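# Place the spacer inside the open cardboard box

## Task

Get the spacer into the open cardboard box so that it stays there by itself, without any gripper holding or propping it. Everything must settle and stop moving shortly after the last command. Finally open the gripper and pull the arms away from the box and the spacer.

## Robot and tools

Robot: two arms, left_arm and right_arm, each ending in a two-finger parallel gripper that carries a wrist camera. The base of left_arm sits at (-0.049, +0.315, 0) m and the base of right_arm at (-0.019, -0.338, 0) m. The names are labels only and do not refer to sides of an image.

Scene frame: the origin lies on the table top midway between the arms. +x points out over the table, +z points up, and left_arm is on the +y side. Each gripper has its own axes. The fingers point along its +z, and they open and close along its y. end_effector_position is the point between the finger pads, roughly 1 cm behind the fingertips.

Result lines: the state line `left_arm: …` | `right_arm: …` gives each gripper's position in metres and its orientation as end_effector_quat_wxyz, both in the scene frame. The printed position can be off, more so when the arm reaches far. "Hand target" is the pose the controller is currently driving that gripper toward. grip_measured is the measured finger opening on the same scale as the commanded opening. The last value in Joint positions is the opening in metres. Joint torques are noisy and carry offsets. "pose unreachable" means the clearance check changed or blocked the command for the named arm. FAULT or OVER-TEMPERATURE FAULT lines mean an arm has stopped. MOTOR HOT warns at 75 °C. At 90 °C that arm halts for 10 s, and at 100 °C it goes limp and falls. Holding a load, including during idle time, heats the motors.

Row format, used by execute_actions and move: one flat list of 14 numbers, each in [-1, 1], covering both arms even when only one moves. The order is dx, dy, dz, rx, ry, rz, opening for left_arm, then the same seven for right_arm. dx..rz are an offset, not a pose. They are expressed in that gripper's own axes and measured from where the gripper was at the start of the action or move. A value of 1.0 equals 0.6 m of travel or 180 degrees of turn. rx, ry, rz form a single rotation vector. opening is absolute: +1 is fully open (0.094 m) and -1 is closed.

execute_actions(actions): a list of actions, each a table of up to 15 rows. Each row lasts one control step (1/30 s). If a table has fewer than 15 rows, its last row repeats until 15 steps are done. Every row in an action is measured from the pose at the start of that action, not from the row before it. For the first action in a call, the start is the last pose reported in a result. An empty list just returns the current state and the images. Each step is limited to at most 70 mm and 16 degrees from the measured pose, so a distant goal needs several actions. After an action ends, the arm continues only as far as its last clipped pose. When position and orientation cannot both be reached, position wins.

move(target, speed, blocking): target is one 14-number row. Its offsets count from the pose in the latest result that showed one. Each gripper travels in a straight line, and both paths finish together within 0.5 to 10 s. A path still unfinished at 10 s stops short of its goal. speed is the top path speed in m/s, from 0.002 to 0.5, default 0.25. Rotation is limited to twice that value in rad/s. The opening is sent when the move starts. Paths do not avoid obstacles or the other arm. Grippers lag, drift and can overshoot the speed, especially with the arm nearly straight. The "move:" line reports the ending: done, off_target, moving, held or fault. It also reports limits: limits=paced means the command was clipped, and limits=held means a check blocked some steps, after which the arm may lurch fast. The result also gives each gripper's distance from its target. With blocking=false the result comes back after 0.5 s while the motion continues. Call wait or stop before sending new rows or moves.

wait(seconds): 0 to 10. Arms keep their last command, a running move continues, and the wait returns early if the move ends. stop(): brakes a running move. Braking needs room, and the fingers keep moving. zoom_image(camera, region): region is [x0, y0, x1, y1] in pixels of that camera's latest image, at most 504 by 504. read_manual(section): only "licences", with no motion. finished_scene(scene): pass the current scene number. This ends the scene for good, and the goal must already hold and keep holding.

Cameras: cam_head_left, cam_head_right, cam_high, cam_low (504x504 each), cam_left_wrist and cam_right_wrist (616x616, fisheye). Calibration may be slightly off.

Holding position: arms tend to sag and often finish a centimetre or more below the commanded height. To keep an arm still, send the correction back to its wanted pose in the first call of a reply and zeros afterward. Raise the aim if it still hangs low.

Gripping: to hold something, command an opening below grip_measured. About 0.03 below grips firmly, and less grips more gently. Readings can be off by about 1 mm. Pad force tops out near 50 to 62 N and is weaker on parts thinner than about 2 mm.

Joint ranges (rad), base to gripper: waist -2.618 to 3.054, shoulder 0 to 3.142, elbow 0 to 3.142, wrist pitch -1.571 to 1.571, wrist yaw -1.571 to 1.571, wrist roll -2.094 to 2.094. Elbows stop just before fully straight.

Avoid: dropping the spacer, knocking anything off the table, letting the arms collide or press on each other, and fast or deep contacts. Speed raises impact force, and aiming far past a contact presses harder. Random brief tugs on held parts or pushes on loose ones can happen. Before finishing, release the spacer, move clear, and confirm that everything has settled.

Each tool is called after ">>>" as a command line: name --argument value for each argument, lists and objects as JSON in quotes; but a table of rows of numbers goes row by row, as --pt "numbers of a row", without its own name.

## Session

>>> execute_actions --actions '[]'

Scene clock: 0.00 s.
left_arm: end_effector_position=(+0.4692, +0.3417, +0.1372) grip_measured=+1.000 end_effector_quat_wxyz=(+0.376, -0.107, +0.912, -0.122) | right_arm: end_effector_position=(+0.2342, -0.0879, +0.2515) grip_measured=+1.000 end_effector_quat_wxyz=(+0.171, +0.053, +0.982, +0.052)
Joint positions: left_arm=[ 0.216  1.878  1.394 -0.301  0.235 -0.202  0.094] | right_arm=[ 0.938  1.701  1.891 -1.467  0.211  0.958  0.094]
Joint velocities: left_arm=[ 0.007 -0.012 -0.007  0.081 -0.007 -0.081  0.   ] | right_arm=[-0.027  0.017  0.022 -0.007 -0.037 -0.022  0.   ]
Joint torques (N m, as the arm reports them, + toward a larger angle): no reading
Motor temperatures (°C, as the motors report them): left_arm=[21 26 21 21 21 20] | right_arm=[20 26 22 21 19 20]
Hand target (left_arm): +0.473, +0.342, +0.150; +0.391, -0.102, +0.906, -0.122
Hand target (right_arm): +0.236, -0.089, +0.258; +0.181, +0.055, +0.980, +0.058
camera_calibration (this result's frames):
cam_left_wrist: T_world_to_cam=[[0.253322, -0.869575, 0.423871, 0.122709], [-0.916412, -0.356062, -0.182781, 0.61555], [0.309866, -0.342138, -0.887088, 0.192991], [0, 0, 0, 1]] pos_world=[0.473211, 0.391908, 0.231698]
cam_right_wrist: T_world_to_cam=[[0.10472, -0.994198, 0.0245876, -0.129476], [-0.970357, -0.0967316, 0.221471, 0.185556], [-0.217807, -0.0470512, -0.974857, 0.399374], [0, 0, 0, 1]] pos_world=[0.2806, -0.0919844, 0.35142]

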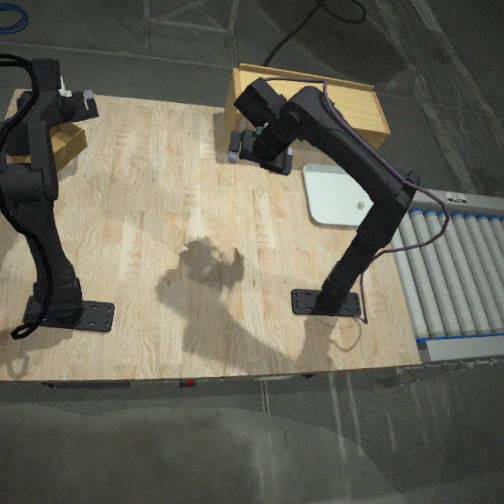

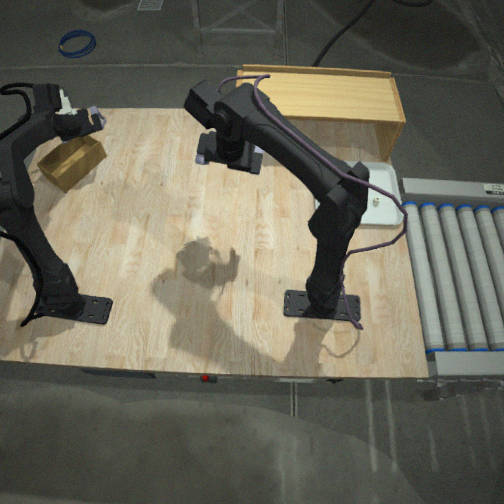

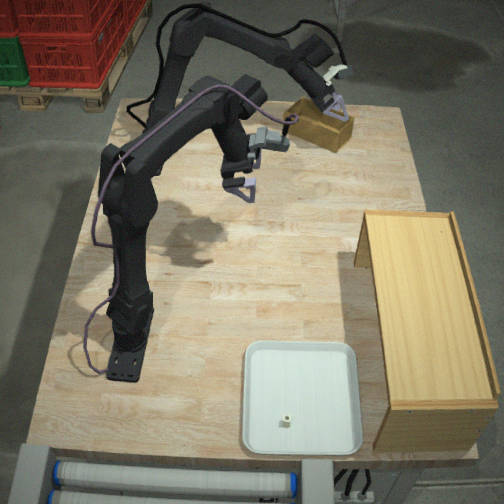

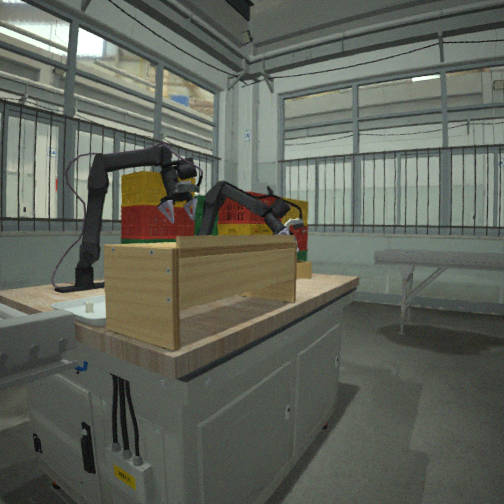

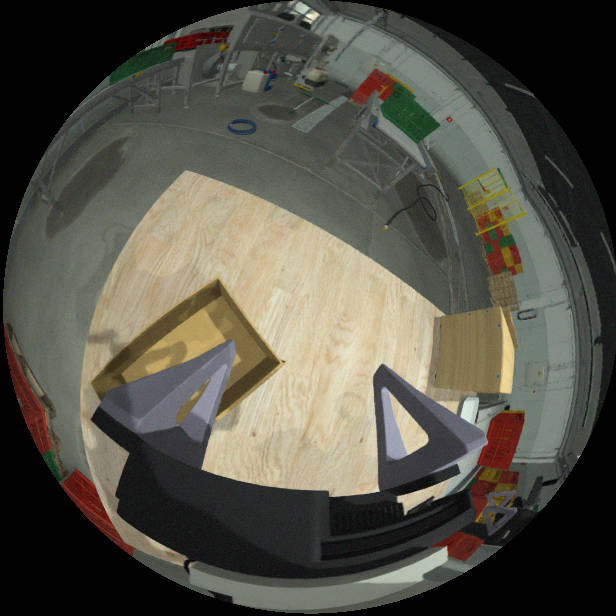

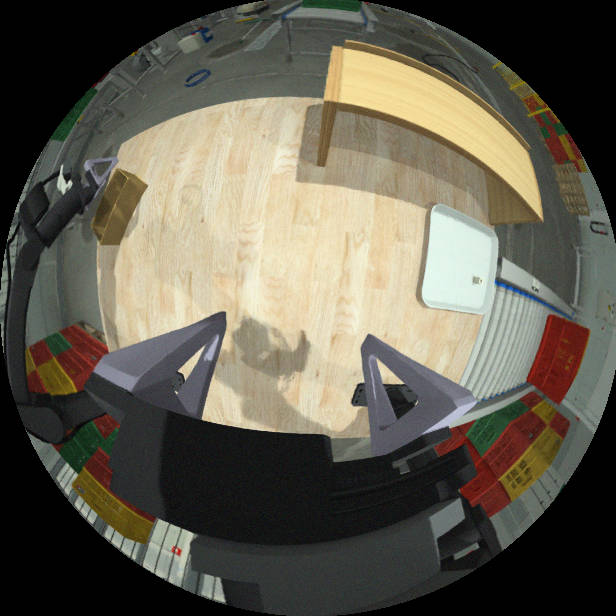

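>>> move --target '[0.172,-0.342,-0.047,0,0.24,0,1, -0.078,-0.713,0.238,0,0,0,1]' --speed 0.4

Scene clock: 16.33 s.
left_arm: end_effector_position=(+0.3984, +0.1229, +0.1399) grip_measured=+1.000 end_effector_quat_wxyz=(+0.009, -0.055, +0.988, -0.145) | right_arm: end_effector_position=(+0.2772, -0.4999, +0.0698) grip_measured=+1.000 end_effector_quat_wxyz=(+0.152, +0.058, +0.985, +0.060)
Joint positions: left_arm=[-0.226  2.42   2.533 -1.56   0.264 -0.44   0.094] | right_arm=[-0.585  1.674  1.137 -0.841 -0.266 -0.499  0.094]
Joint velocities: left_arm=[-0.017 -0.007  0.012  0.007 -0.022  0.037  0.   ] | right_arm=[ 0.007  0.002  0.007  0.095 -0.007 -0.081  0.   ]
Joint torques (N m, as the arm reports them, + toward a larger angle): left_arm=[  0.23 -14.22   7.64   0.16   0.2   -0.1 ] | right_arm=[-0.5  -7.34  8.76  1.03 -0.27 -0.07]
Motor temperatures (°C, as the motors report them): left_arm=[21 31 24 24 21 20] | right_arm=[20 28 24 22 19 20]
Hand target (left_arm): +0.401, +0.122, +0.150; +0.018, -0.058, +0.986, -0.152
Hand target (right_arm): +0.286, -0.505, +0.078; +0.170, +0.054, +0.982, +0.057
Off the commanded pose (left_arm): 0.011 m, 1 deg.
Off the commanded pose (right_arm): 0.018 m, 2 deg.
joint sent to its limit (left arm) — the command would take joint 4 (wrist pitch) past its lower limit, so that joint was sent only as far as its limit.
move: off_target (left_arm, right_arm)
camera_calibration (this result's frames):
cam_left_wrist: T_world_to_cam=[[0.308557, -0.912394, 0.268942, -0.0458379], [-0.849684, -0.137282, 0.509108, 0.322983], [-0.427586, -0.385605, -0.817606, 0.431831], [0, 0, 0, 1]] pos_world=[0.473222, 0.169034, 0.200962]
cam_right_wrist: T_world_to_cam=[[0.100849, -0.994897, 0.00305511, -0.536909], [-0.961532, -0.0966769, 0.257119, 0.222814], [-0.255511, -0.0288676, -0.966375, 0.231189], [0, 0, 0, 1]] pos_world=[0.327461, -0.505954, 0.167766]

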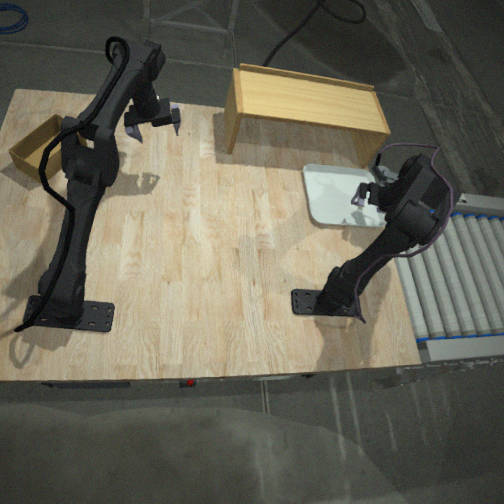

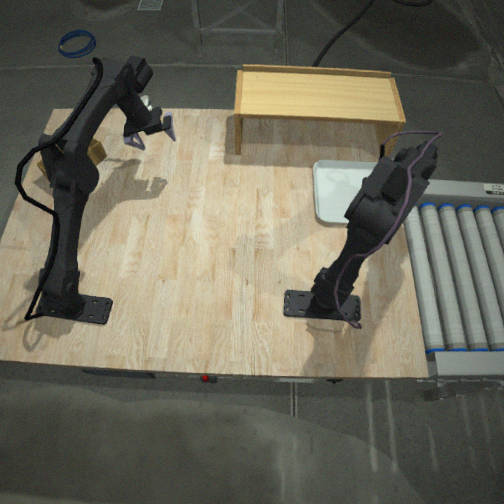

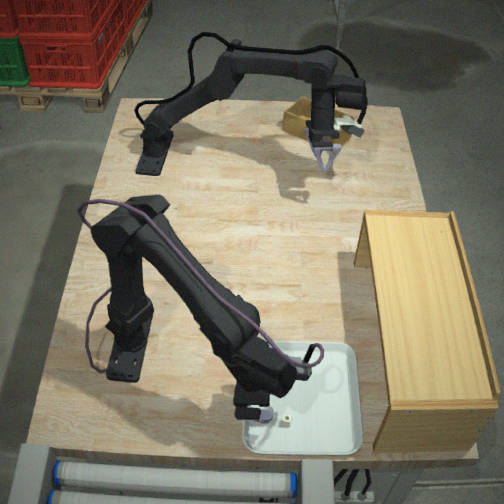

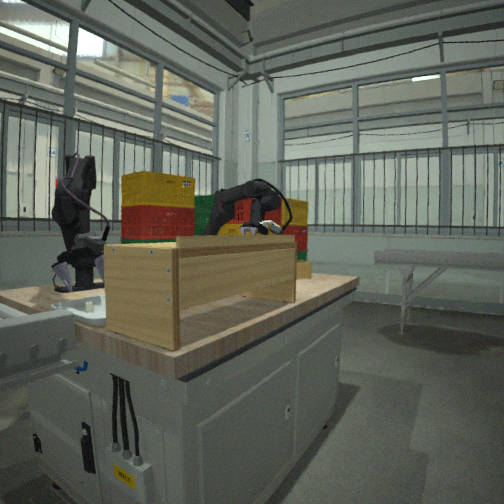

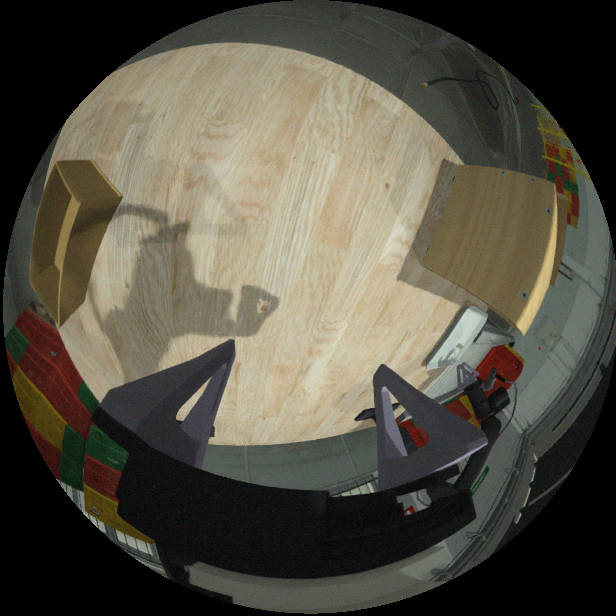

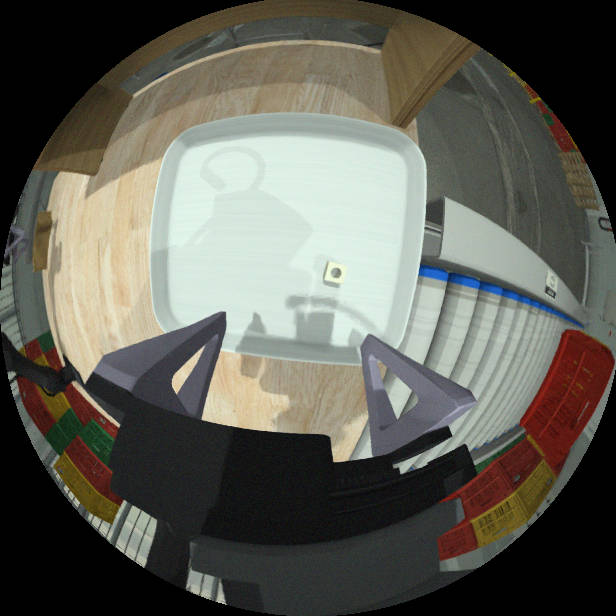

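>>> move --target '[0,0,0,0,0,0,1, -0.08,-0.04,0.034,0,0,0,1]' --speed 0.2

Scene clock: 23.17 s.
left_arm: end_effector_position=(+0.3981, +0.1230, +0.1399) grip_measured=+1.000 end_effector_quat_wxyz=(+0.008, -0.055, +0.988, -0.145) | right_arm: end_effector_position=(+0.3183, -0.5281, +0.0549) grip_measured=+1.000 end_effector_quat_wxyz=(+0.144, +0.062, +0.986, +0.062)
Joint positions: left_arm=[-0.226  2.42   2.533 -1.561  0.264 -0.44   0.094] | right_arm=[-0.577  1.882  1.334 -0.842 -0.259 -0.485  0.094]
Joint velocities: left_arm=[-0.002 -0.002  0.002 -0.037  0.051  0.022  0.   ] | right_arm=[-0.012  0.012 -0.002 -0.051 -0.007  0.066  0.   ]
Joint torques (N m, as the arm reports them, + toward a larger angle): left_arm=[ -0.29 -13.92   5.07   0.27   0.12   0.05] | right_arm=[ 1.01 -9.2   8.69  0.87 -0.14  0.03]
Motor temperatures (°C, as the motors report them): left_arm=[21 33 24 23 21 20] | right_arm=[20 29 25 22 19 20]
Hand target (left_arm): +0.398, +0.123, +0.140; +0.009, -0.055, +0.988, -0.145
Hand target (right_arm): +0.326, -0.528, +0.061; +0.152, +0.058, +0.985, +0.060
Off the commanded pose (left_arm): 0.000 m, 0 deg.
Off the commanded pose (right_arm): 0.010 m, 1 deg.
move: done
camera_calibration (this result's frames):
cam_left_wrist: T_world_to_cam=[[0.30885, -0.912488, 0.268285, -0.0456835], [-0.849129, -0.137461, 0.509985, 0.322468], [-0.428476, -0.385317, -0.817275, 0.431997], [0, 0, 0, 1]] pos_world=[0.473027, 0.169097, 0.200863]
cam_right_wrist: T_world_to_cam=[[0.0945939, -0.995507, -0.00422537, -0.566998], [-0.958177, -0.0921967, 0.270919, 0.263962], [-0.270092, -0.0215787, -0.962593, 0.234749], [0, 0, 0, 1]] pos_world=[0.369961, -0.535048, 0.152059]

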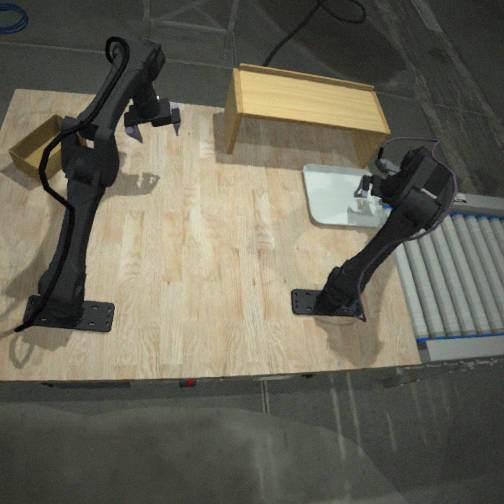

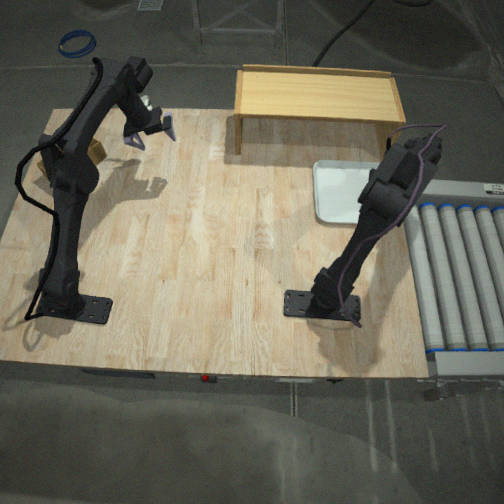

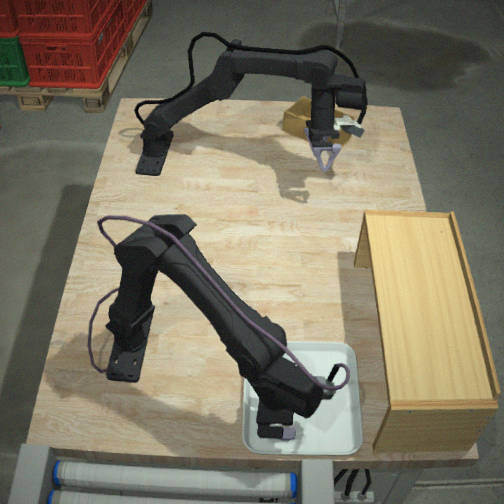

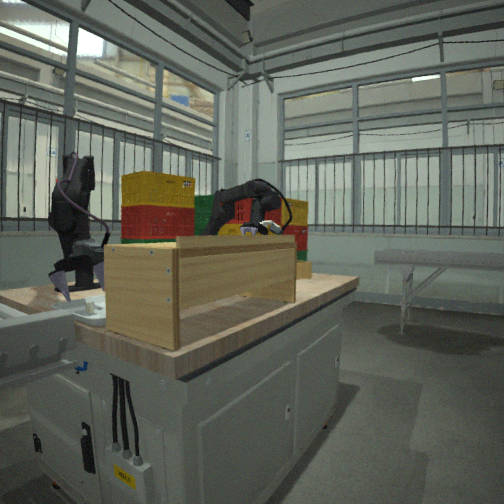

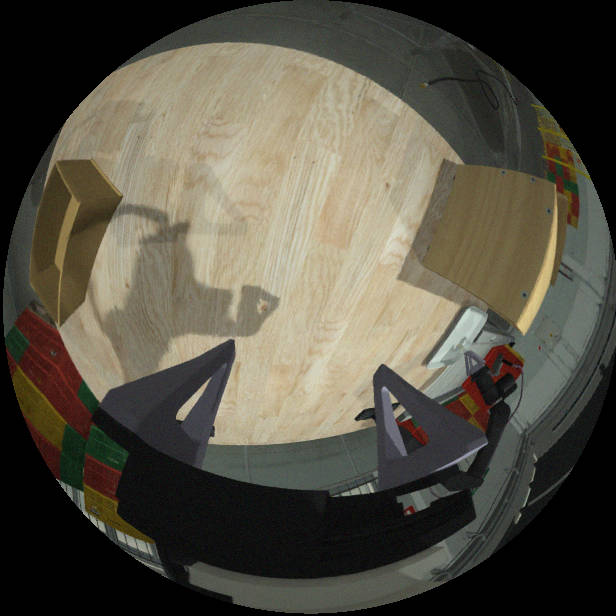

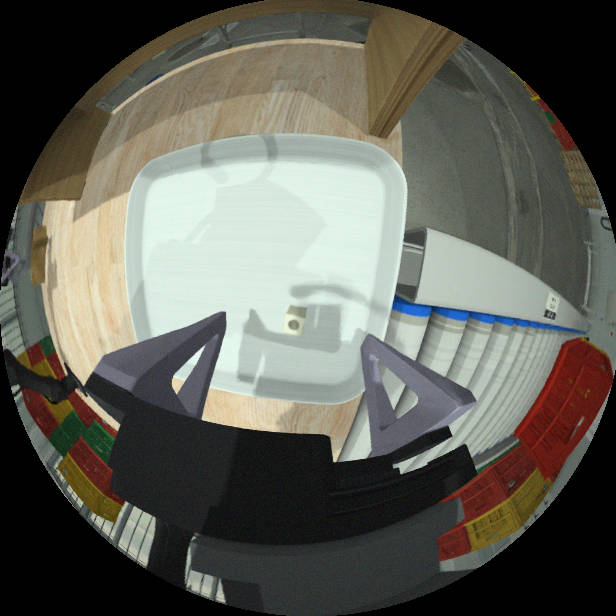

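Aligned. Descend, then close.

>>> move --target '[0,0,0,0,0,0,1, 0,0,0.045,0,0,0,1]' --speed 0.15

>>> move --target '[0,0,0,0,0,0,1, 0,0,0.005,0,0,0,-1]' --speed 0.1

Scene clock: 26.53 s.
left_arm: end_effector_position=(+0.3981, +0.1230, +0.1399) grip_measured=+1.000 end_effector_quat_wxyz=(+0.008, -0.055, +0.988, -0.145) | right_arm: end_effector_position=(+0.3224, -0.5281, +0.0298) grip_measured=+1.000 end_effector_quat_wxyz=(+0.140, +0.065, +0.986, +0.062)
Joint positions: left_arm=[-0.226  2.42   2.533 -1.561  0.264 -0.44   0.094] | right_arm=[-0.568  1.931  1.297 -0.76  -0.252 -0.471  0.094]
Joint velocities: left_arm=[-0.017 -0.017 -0.002 -0.007  0.125  0.066  0.   ] | right_arm=[-0.017  0.002 -0.002 -0.037 -0.051 -0.037  0.   ]
Joint torques (N m, as the arm reports them, + toward a larger angle): left_arm=[ -0.17 -14.1    5.48   0.24   0.1   -0.02] | right_arm=[ 0.92 -9.75  6.27  1.03 -0.14  0.02]
Motor temperatures (°C, as the motors report them): left_arm=[21 34 24 23 21 20] | right_arm=[20 29 25 22 19 20]
Hand target (left_arm): +0.398, +0.123, +0.140; +0.008, -0.055, +0.988, -0.145
Hand target (right_arm): +0.326, -0.525, +0.029; +0.144, +0.062, +0.986, +0.062
Off the commanded pose (left_arm): 0.000 m, 0 deg.
Off the commanded pose (right_arm): 0.005 m, 1 deg.
move: done
camera_calibration (this result's frames):
cam_left_wrist: T_world_to_cam=[[0.30885, -0.912488, 0.268285, -0.0456835], [-0.849129, -0.137461, 0.509985, 0.322468], [-0.428476, -0.385317, -0.817275, 0.431997], [0, 0, 0, 1]] pos_world=[0.473027, 0.169097, 0.200863]
cam_right_wrist: T_world_to_cam=[[0.0887043, -0.996037, -0.00646913, -0.565881], [-0.956176, -0.0869702, 0.279578, 0.276547], [-0.279032, -0.0186141, -0.960101, 0.216059], [0, 0, 0, 1]] pos_world=[0.374911, -0.535566, 0.126462]

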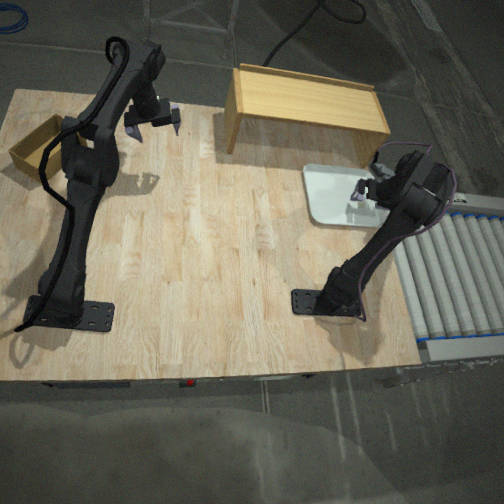

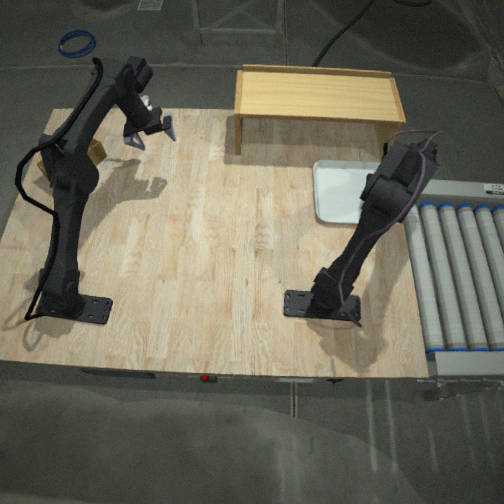

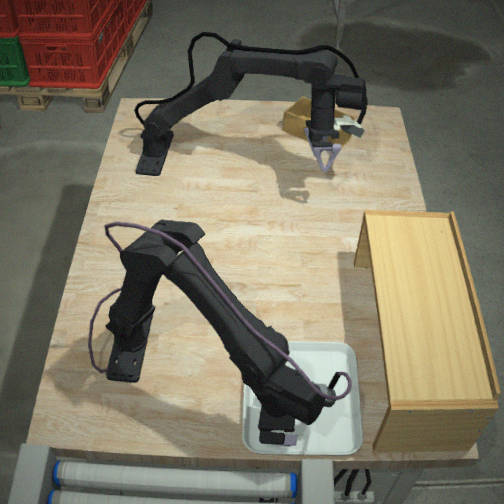

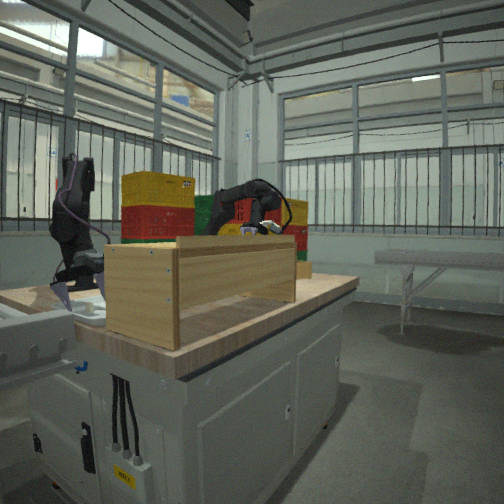

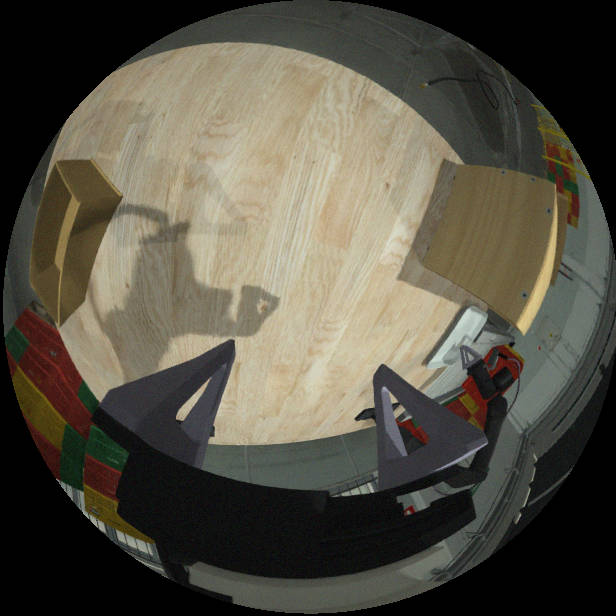

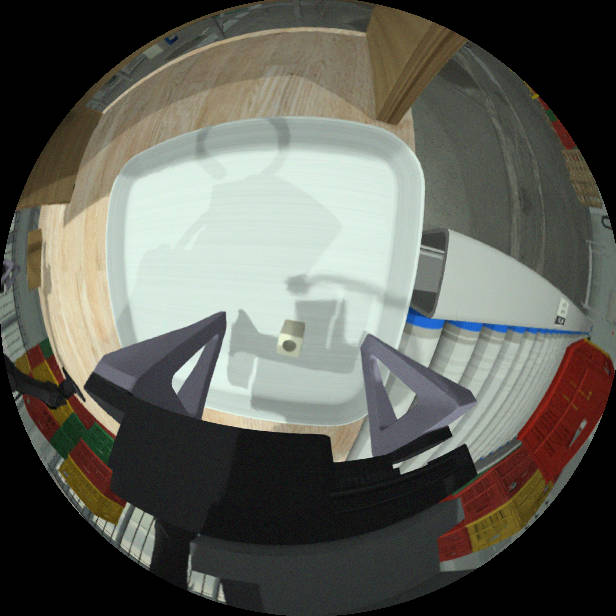

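Scene clock: 27.23 s.
left_arm: end_effector_position=(+0.3981, +0.1230, +0.1399) grip_measured=+1.000 end_effector_quat_wxyz=(+0.008, -0.055, +0.988, -0.145) | right_arm: end_effector_position=(+0.3221, -0.5287, +0.0296) grip_measured=-0.735 end_effector_quat_wxyz=(+0.139, +0.065, +0.986, +0.060)
Joint positions: left_arm=[-0.226  2.42   2.533 -1.561  0.264 -0.44   0.094] | right_arm=[-0.568  1.931  1.297 -0.76  -0.249 -0.471  0.012]
Joint velocities: left_arm=[ 0.002 -0.007  0.027 -0.037 -0.037  0.037  0.   ] | right_arm=[-0.007 -0.007 -0.017  0.007 -0.007 -0.037 -0.001]
Joint torques (N m, as the arm reports them, + toward a larger angle): left_arm=[  0.05 -13.95   5.08   0.25   0.07   0.01] | right_arm=[ 0.25 -9.29  6.22  1.02 -0.16  0.01]
Motor temperatures (°C, as the motors report them): left_arm=[21 34 24 23 21 20] | right_arm=[20 29 25 22 19 20]
Hand target (left_arm): +0.398, +0.123, +0.140; +0.008, -0.055, +0.988, -0.145
Hand target (right_arm): +0.323, -0.528, +0.027; +0.140, +0.065, +0.986, +0.062
Off the commanded pose (left_arm): 0.000 m, 0 deg.
Off the commanded pose (right_arm): 0.003 m, 0 deg.
move: done
camera_calibration (this result's frames):
cam_left_wrist: T_world_to_cam=[[0.30885, -0.912488, 0.268285, -0.0456835], [-0.849129, -0.137461, 0.509985, 0.322468], [-0.428476, -0.385317, -0.817275, 0.431997], [0, 0, 0, 1]] pos_world=[0.473027, 0.169097, 0.200863]
cam_right_wrist: T_world_to_cam=[[0.0880955, -0.996105, -0.00366427, -0.566331], [-0.95576, -0.0855627, 0.281429, 0.276852], [-0.280646, -0.0212904, -0.959575, 0.21494], [0, 0, 0, 1]] pos_world=[0.374817, -0.535861, 0.126262]

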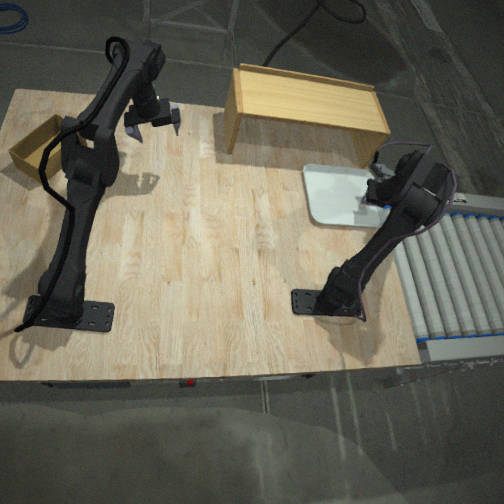

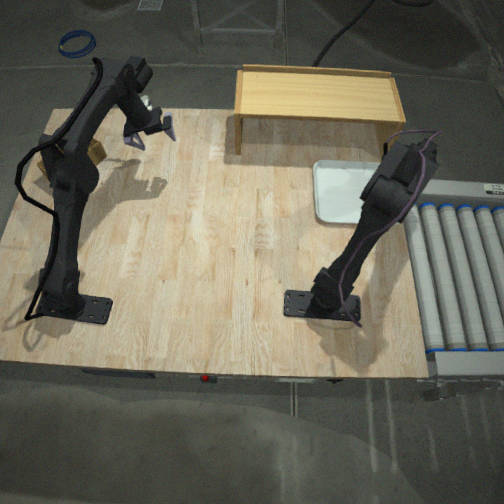

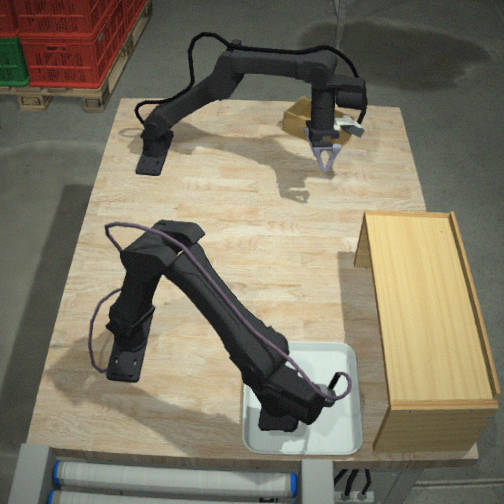

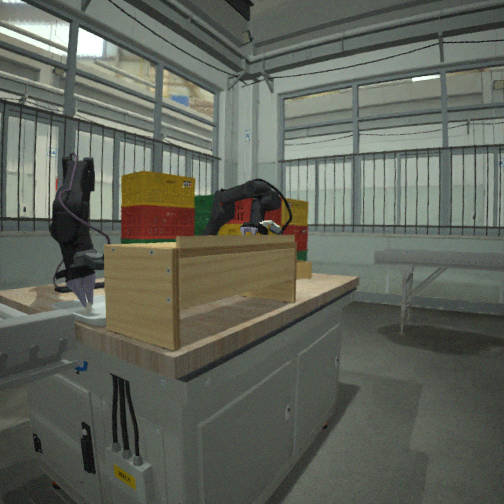

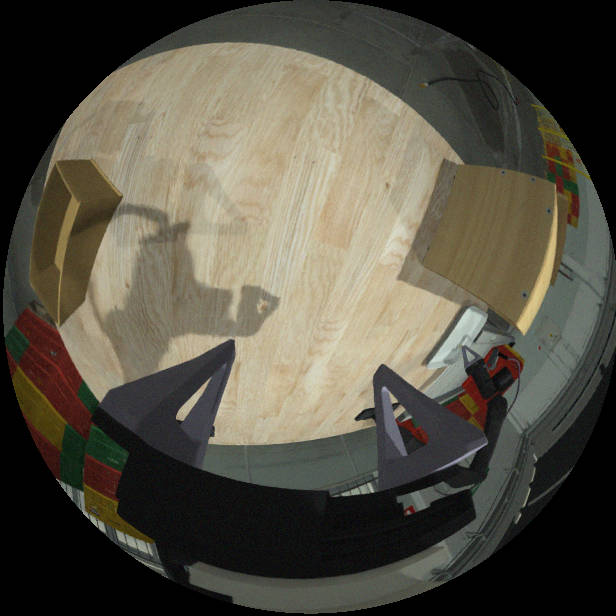

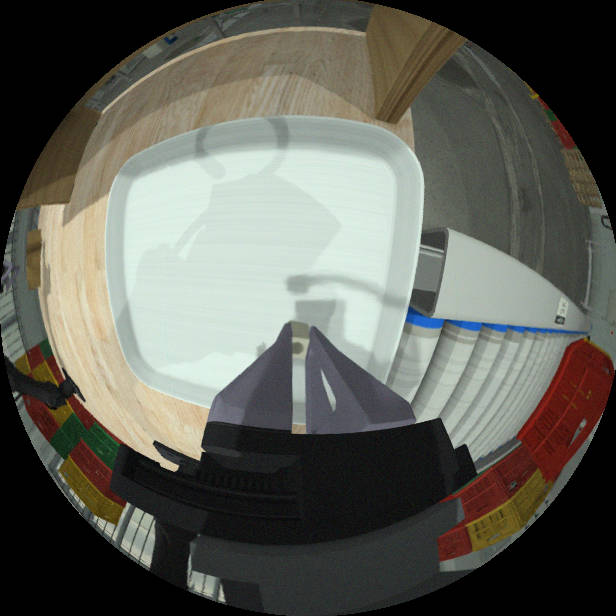

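>>> move --target '[0,0,0,0,0,0,1, 0,0,-0.135,0,0,0,-1]' --speed 0.3

>>> move --target '[0,0,0,0,0,0,1, 0.068,0.875,0.237,0,0,0,-1]' --speed 0.4

Scene clock: 31.83 s.
left_arm: end_effector_position=(+0.3981, +0.1230, +0.1399) grip_measured=+1.000 end_effector_quat_wxyz=(+0.008, -0.055, +0.988, -0.145) | right_arm: end_effector_position=(+0.2967, -0.5334, +0.0986) grip_measured=-0.735 end_effector_quat_wxyz=(+0.128, +0.066, +0.988, +0.062)
Joint positions: left_arm=[-0.226  2.42   2.533 -1.561  0.264 -0.44   0.094] | right_arm=[-0.618  1.819  1.439 -1.048 -0.248 -0.523  0.012]
Joint velocities: left_arm=[-0.012 -0.002 -0.017 -0.037  0.007 -0.007  0.   ] | right_arm=[ 0.007  0.002  0.007 -0.037 -0.051  0.051  0.   ]
Joint torques (N m, as the arm reports them, + toward a larger angle): left_arm=[  0.08 -14.15   5.13   0.28   0.08   0.01] | right_arm=[-0.85 -9.89  8.24  0.79 -0.22 -0.09]
Motor temperatures (°C, as the motors report them): left_arm=[21 35 24 22 21 20] | right_arm=[20 30 25 22 19 20]
Hand target (left_arm): +0.398, +0.123, +0.140; +0.008, -0.055, +0.988, -0.145
Hand target (right_arm): +0.299, -0.536, +0.107; +0.139, +0.065, +0.986, +0.060
Off the commanded pose (left_arm): 0.000 m, 0 deg.
Off the commanded pose (right_arm): 0.009 m, 1 deg.
move: done
camera_calibration (this result's frames):
cam_left_wrist: T_world_to_cam=[[0.30885, -0.912488, 0.268285, -0.0456835], [-0.849129, -0.137461, 0.509985, 0.322468], [-0.428476, -0.385317, -0.817275, 0.431997], [0, 0, 0, 1]] pos_world=[0.473027, 0.169097, 0.200863]
cam_right_wrist: T_world_to_cam=[[0.0881535, -0.996044, -0.0112244, -0.567756], [-0.949141, -0.0874111, 0.302476, 0.22772], [-0.30226, -0.0160107, -0.953091, 0.282474], [0, 0, 0, 1]] pos_world=[0.351568, -0.541082, 0.193971]

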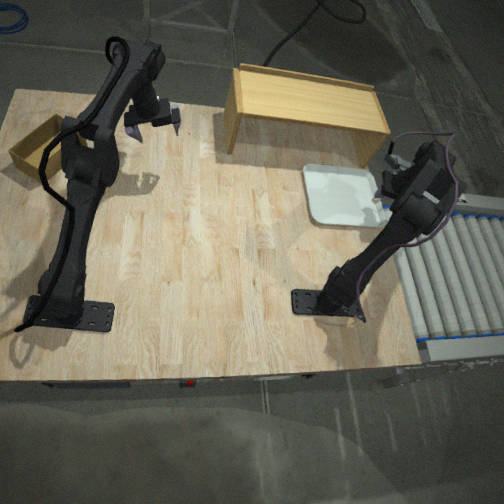

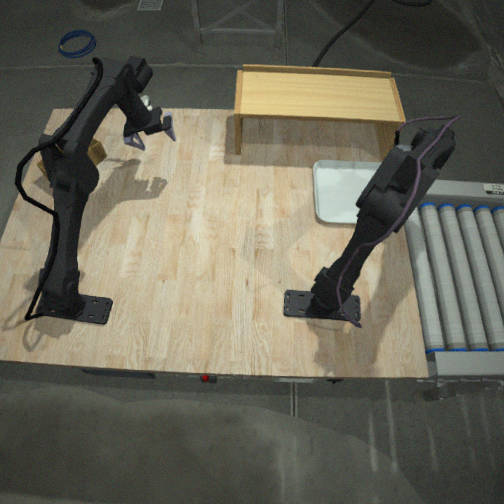

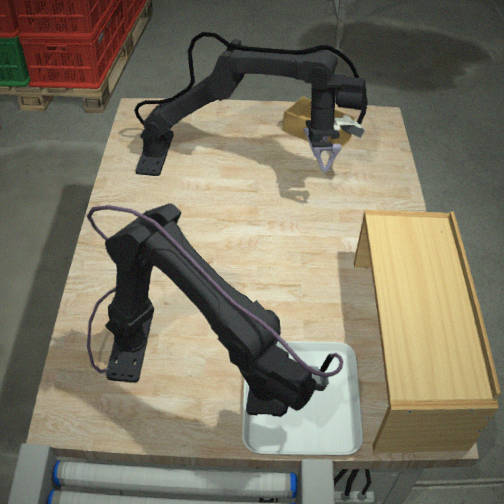

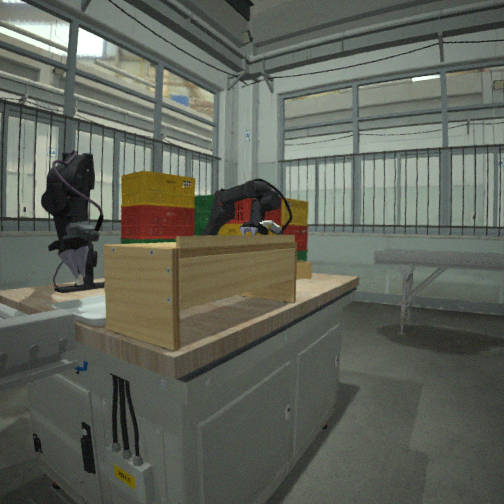

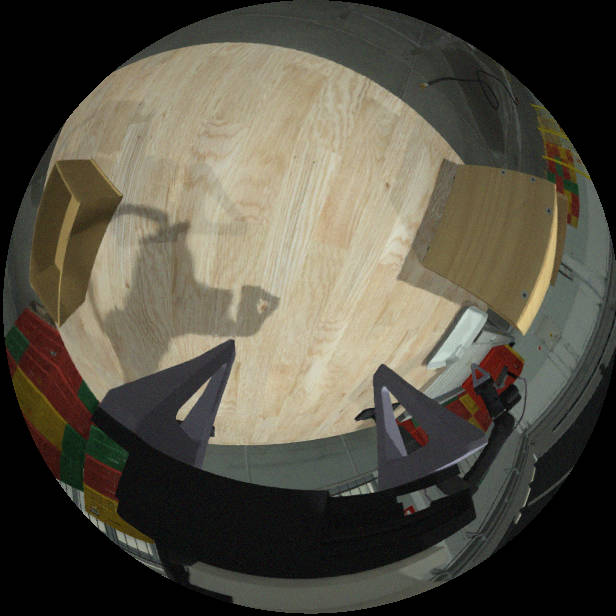

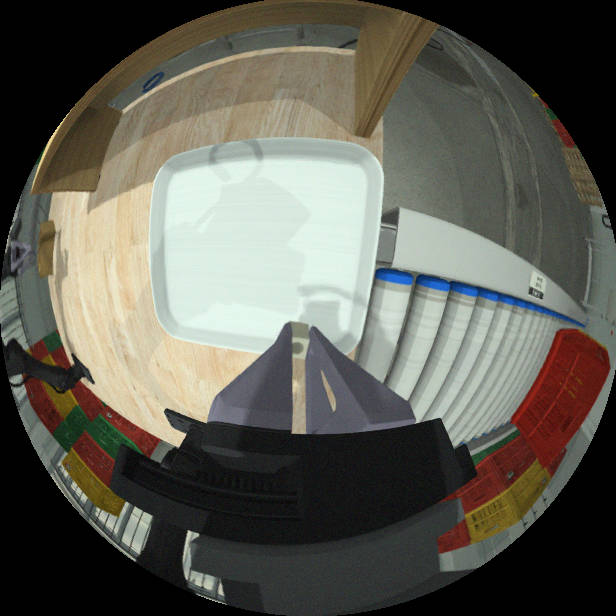

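Scene clock: 33.93 s.
left_arm: end_effector_position=(+0.3981, +0.1230, +0.1399) grip_measured=+1.000 end_effector_quat_wxyz=(+0.008, -0.055, +0.988, -0.145) | right_arm: end_effector_position=(+0.3610, +0.0117, +0.0297) grip_measured=-0.735 end_effector_quat_wxyz=(+0.136, +0.060, +0.986, +0.076)
Joint positions: left_arm=[-0.226  2.42   2.533 -1.561  0.264 -0.44   0.094] | right_arm=[ 0.833  2.302  1.867 -0.839  0.1    0.883  0.012]
Joint velocities: left_arm=[-0.012  0.017 -0.012 -0.051  0.007 -0.095  0.   ] | right_arm=[-0.007  0.017 -0.022 -0.037 -0.081 -0.037  0.   ]
Joint torques (N m, as the arm reports them, + toward a larger angle): left_arm=[  0.   -13.81   5.32   0.25   0.12   0.04] | right_arm=[ -0.55 -11.99   8.41   0.82   0.16   0.03]
Motor temperatures (°C, as the motors report them): left_arm=[21 35 24 22 21 20] | right_arm=[20 30 25 22 19 20]
Hand target (left_arm): +0.398, +0.123, +0.140; +0.008, -0.055, +0.988, -0.145
Hand target (right_arm): +0.361, +0.005, +0.024; +0.129, +0.066, +0.988, +0.058
Off the commanded pose (left_arm): 0.000 m, 0 deg.
Off the commanded pose (right_arm): 0.011 m, 2 deg.
move: off_target (right_arm)
camera_calibration (this result's frames):
cam_left_wrist: T_world_to_cam=[[0.30885, -0.912488, 0.268285, -0.0456835], [-0.849129, -0.137461, 0.509985, 0.322468], [-0.428476, -0.385317, -0.817275, 0.431997], [0, 0, 0, 1]] pos_world=[0.473027, 0.169097, 0.200863]
cam_right_wrist: T_world_to_cam=[[0.102586, -0.994147, -0.0338834, -0.0357898], [-0.953625, -0.107981, 0.280963, 0.359746], [-0.282977, 0.00348903, -0.95912, 0.237972], [0, 0, 0, 1]] pos_world=[0.414075, 0.00243504, 0.125955]

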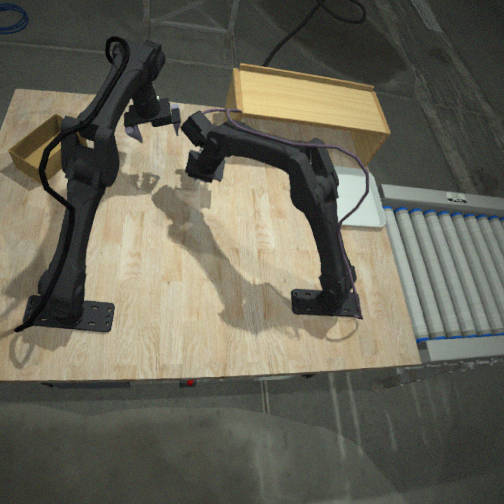

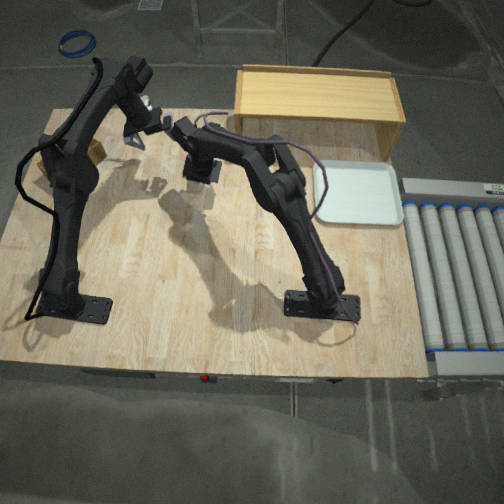

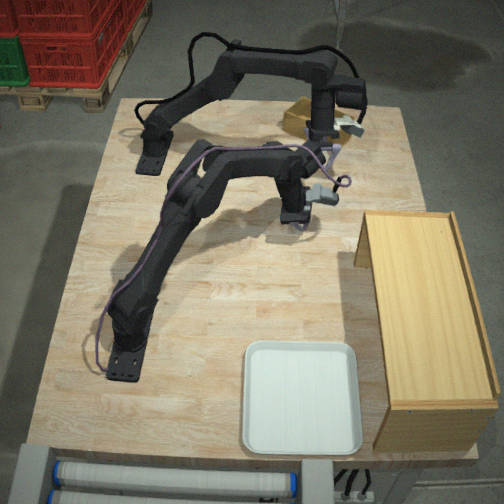

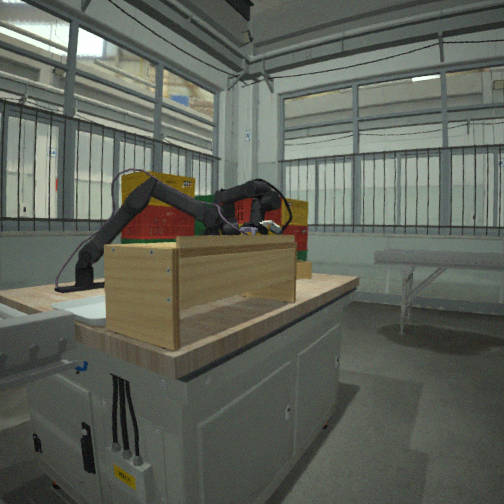

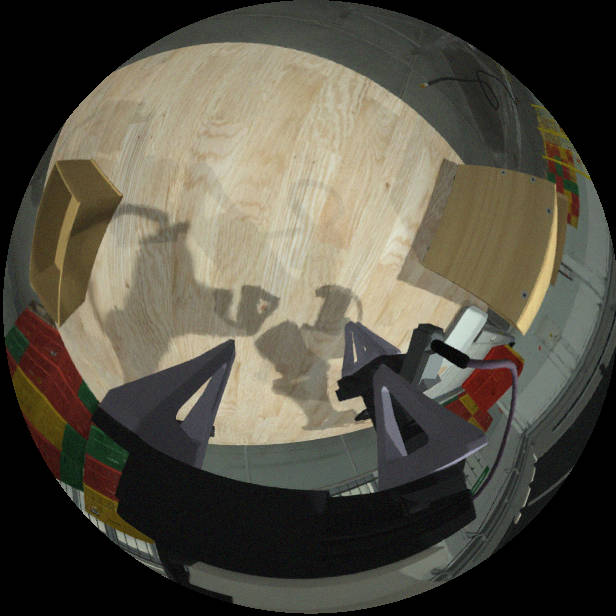

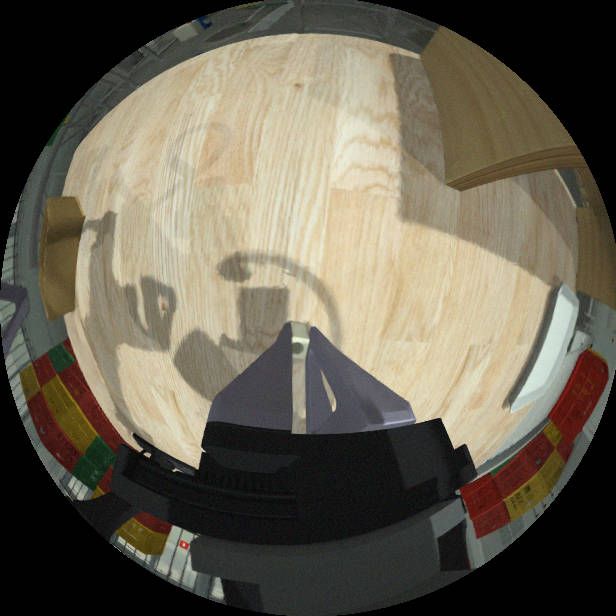

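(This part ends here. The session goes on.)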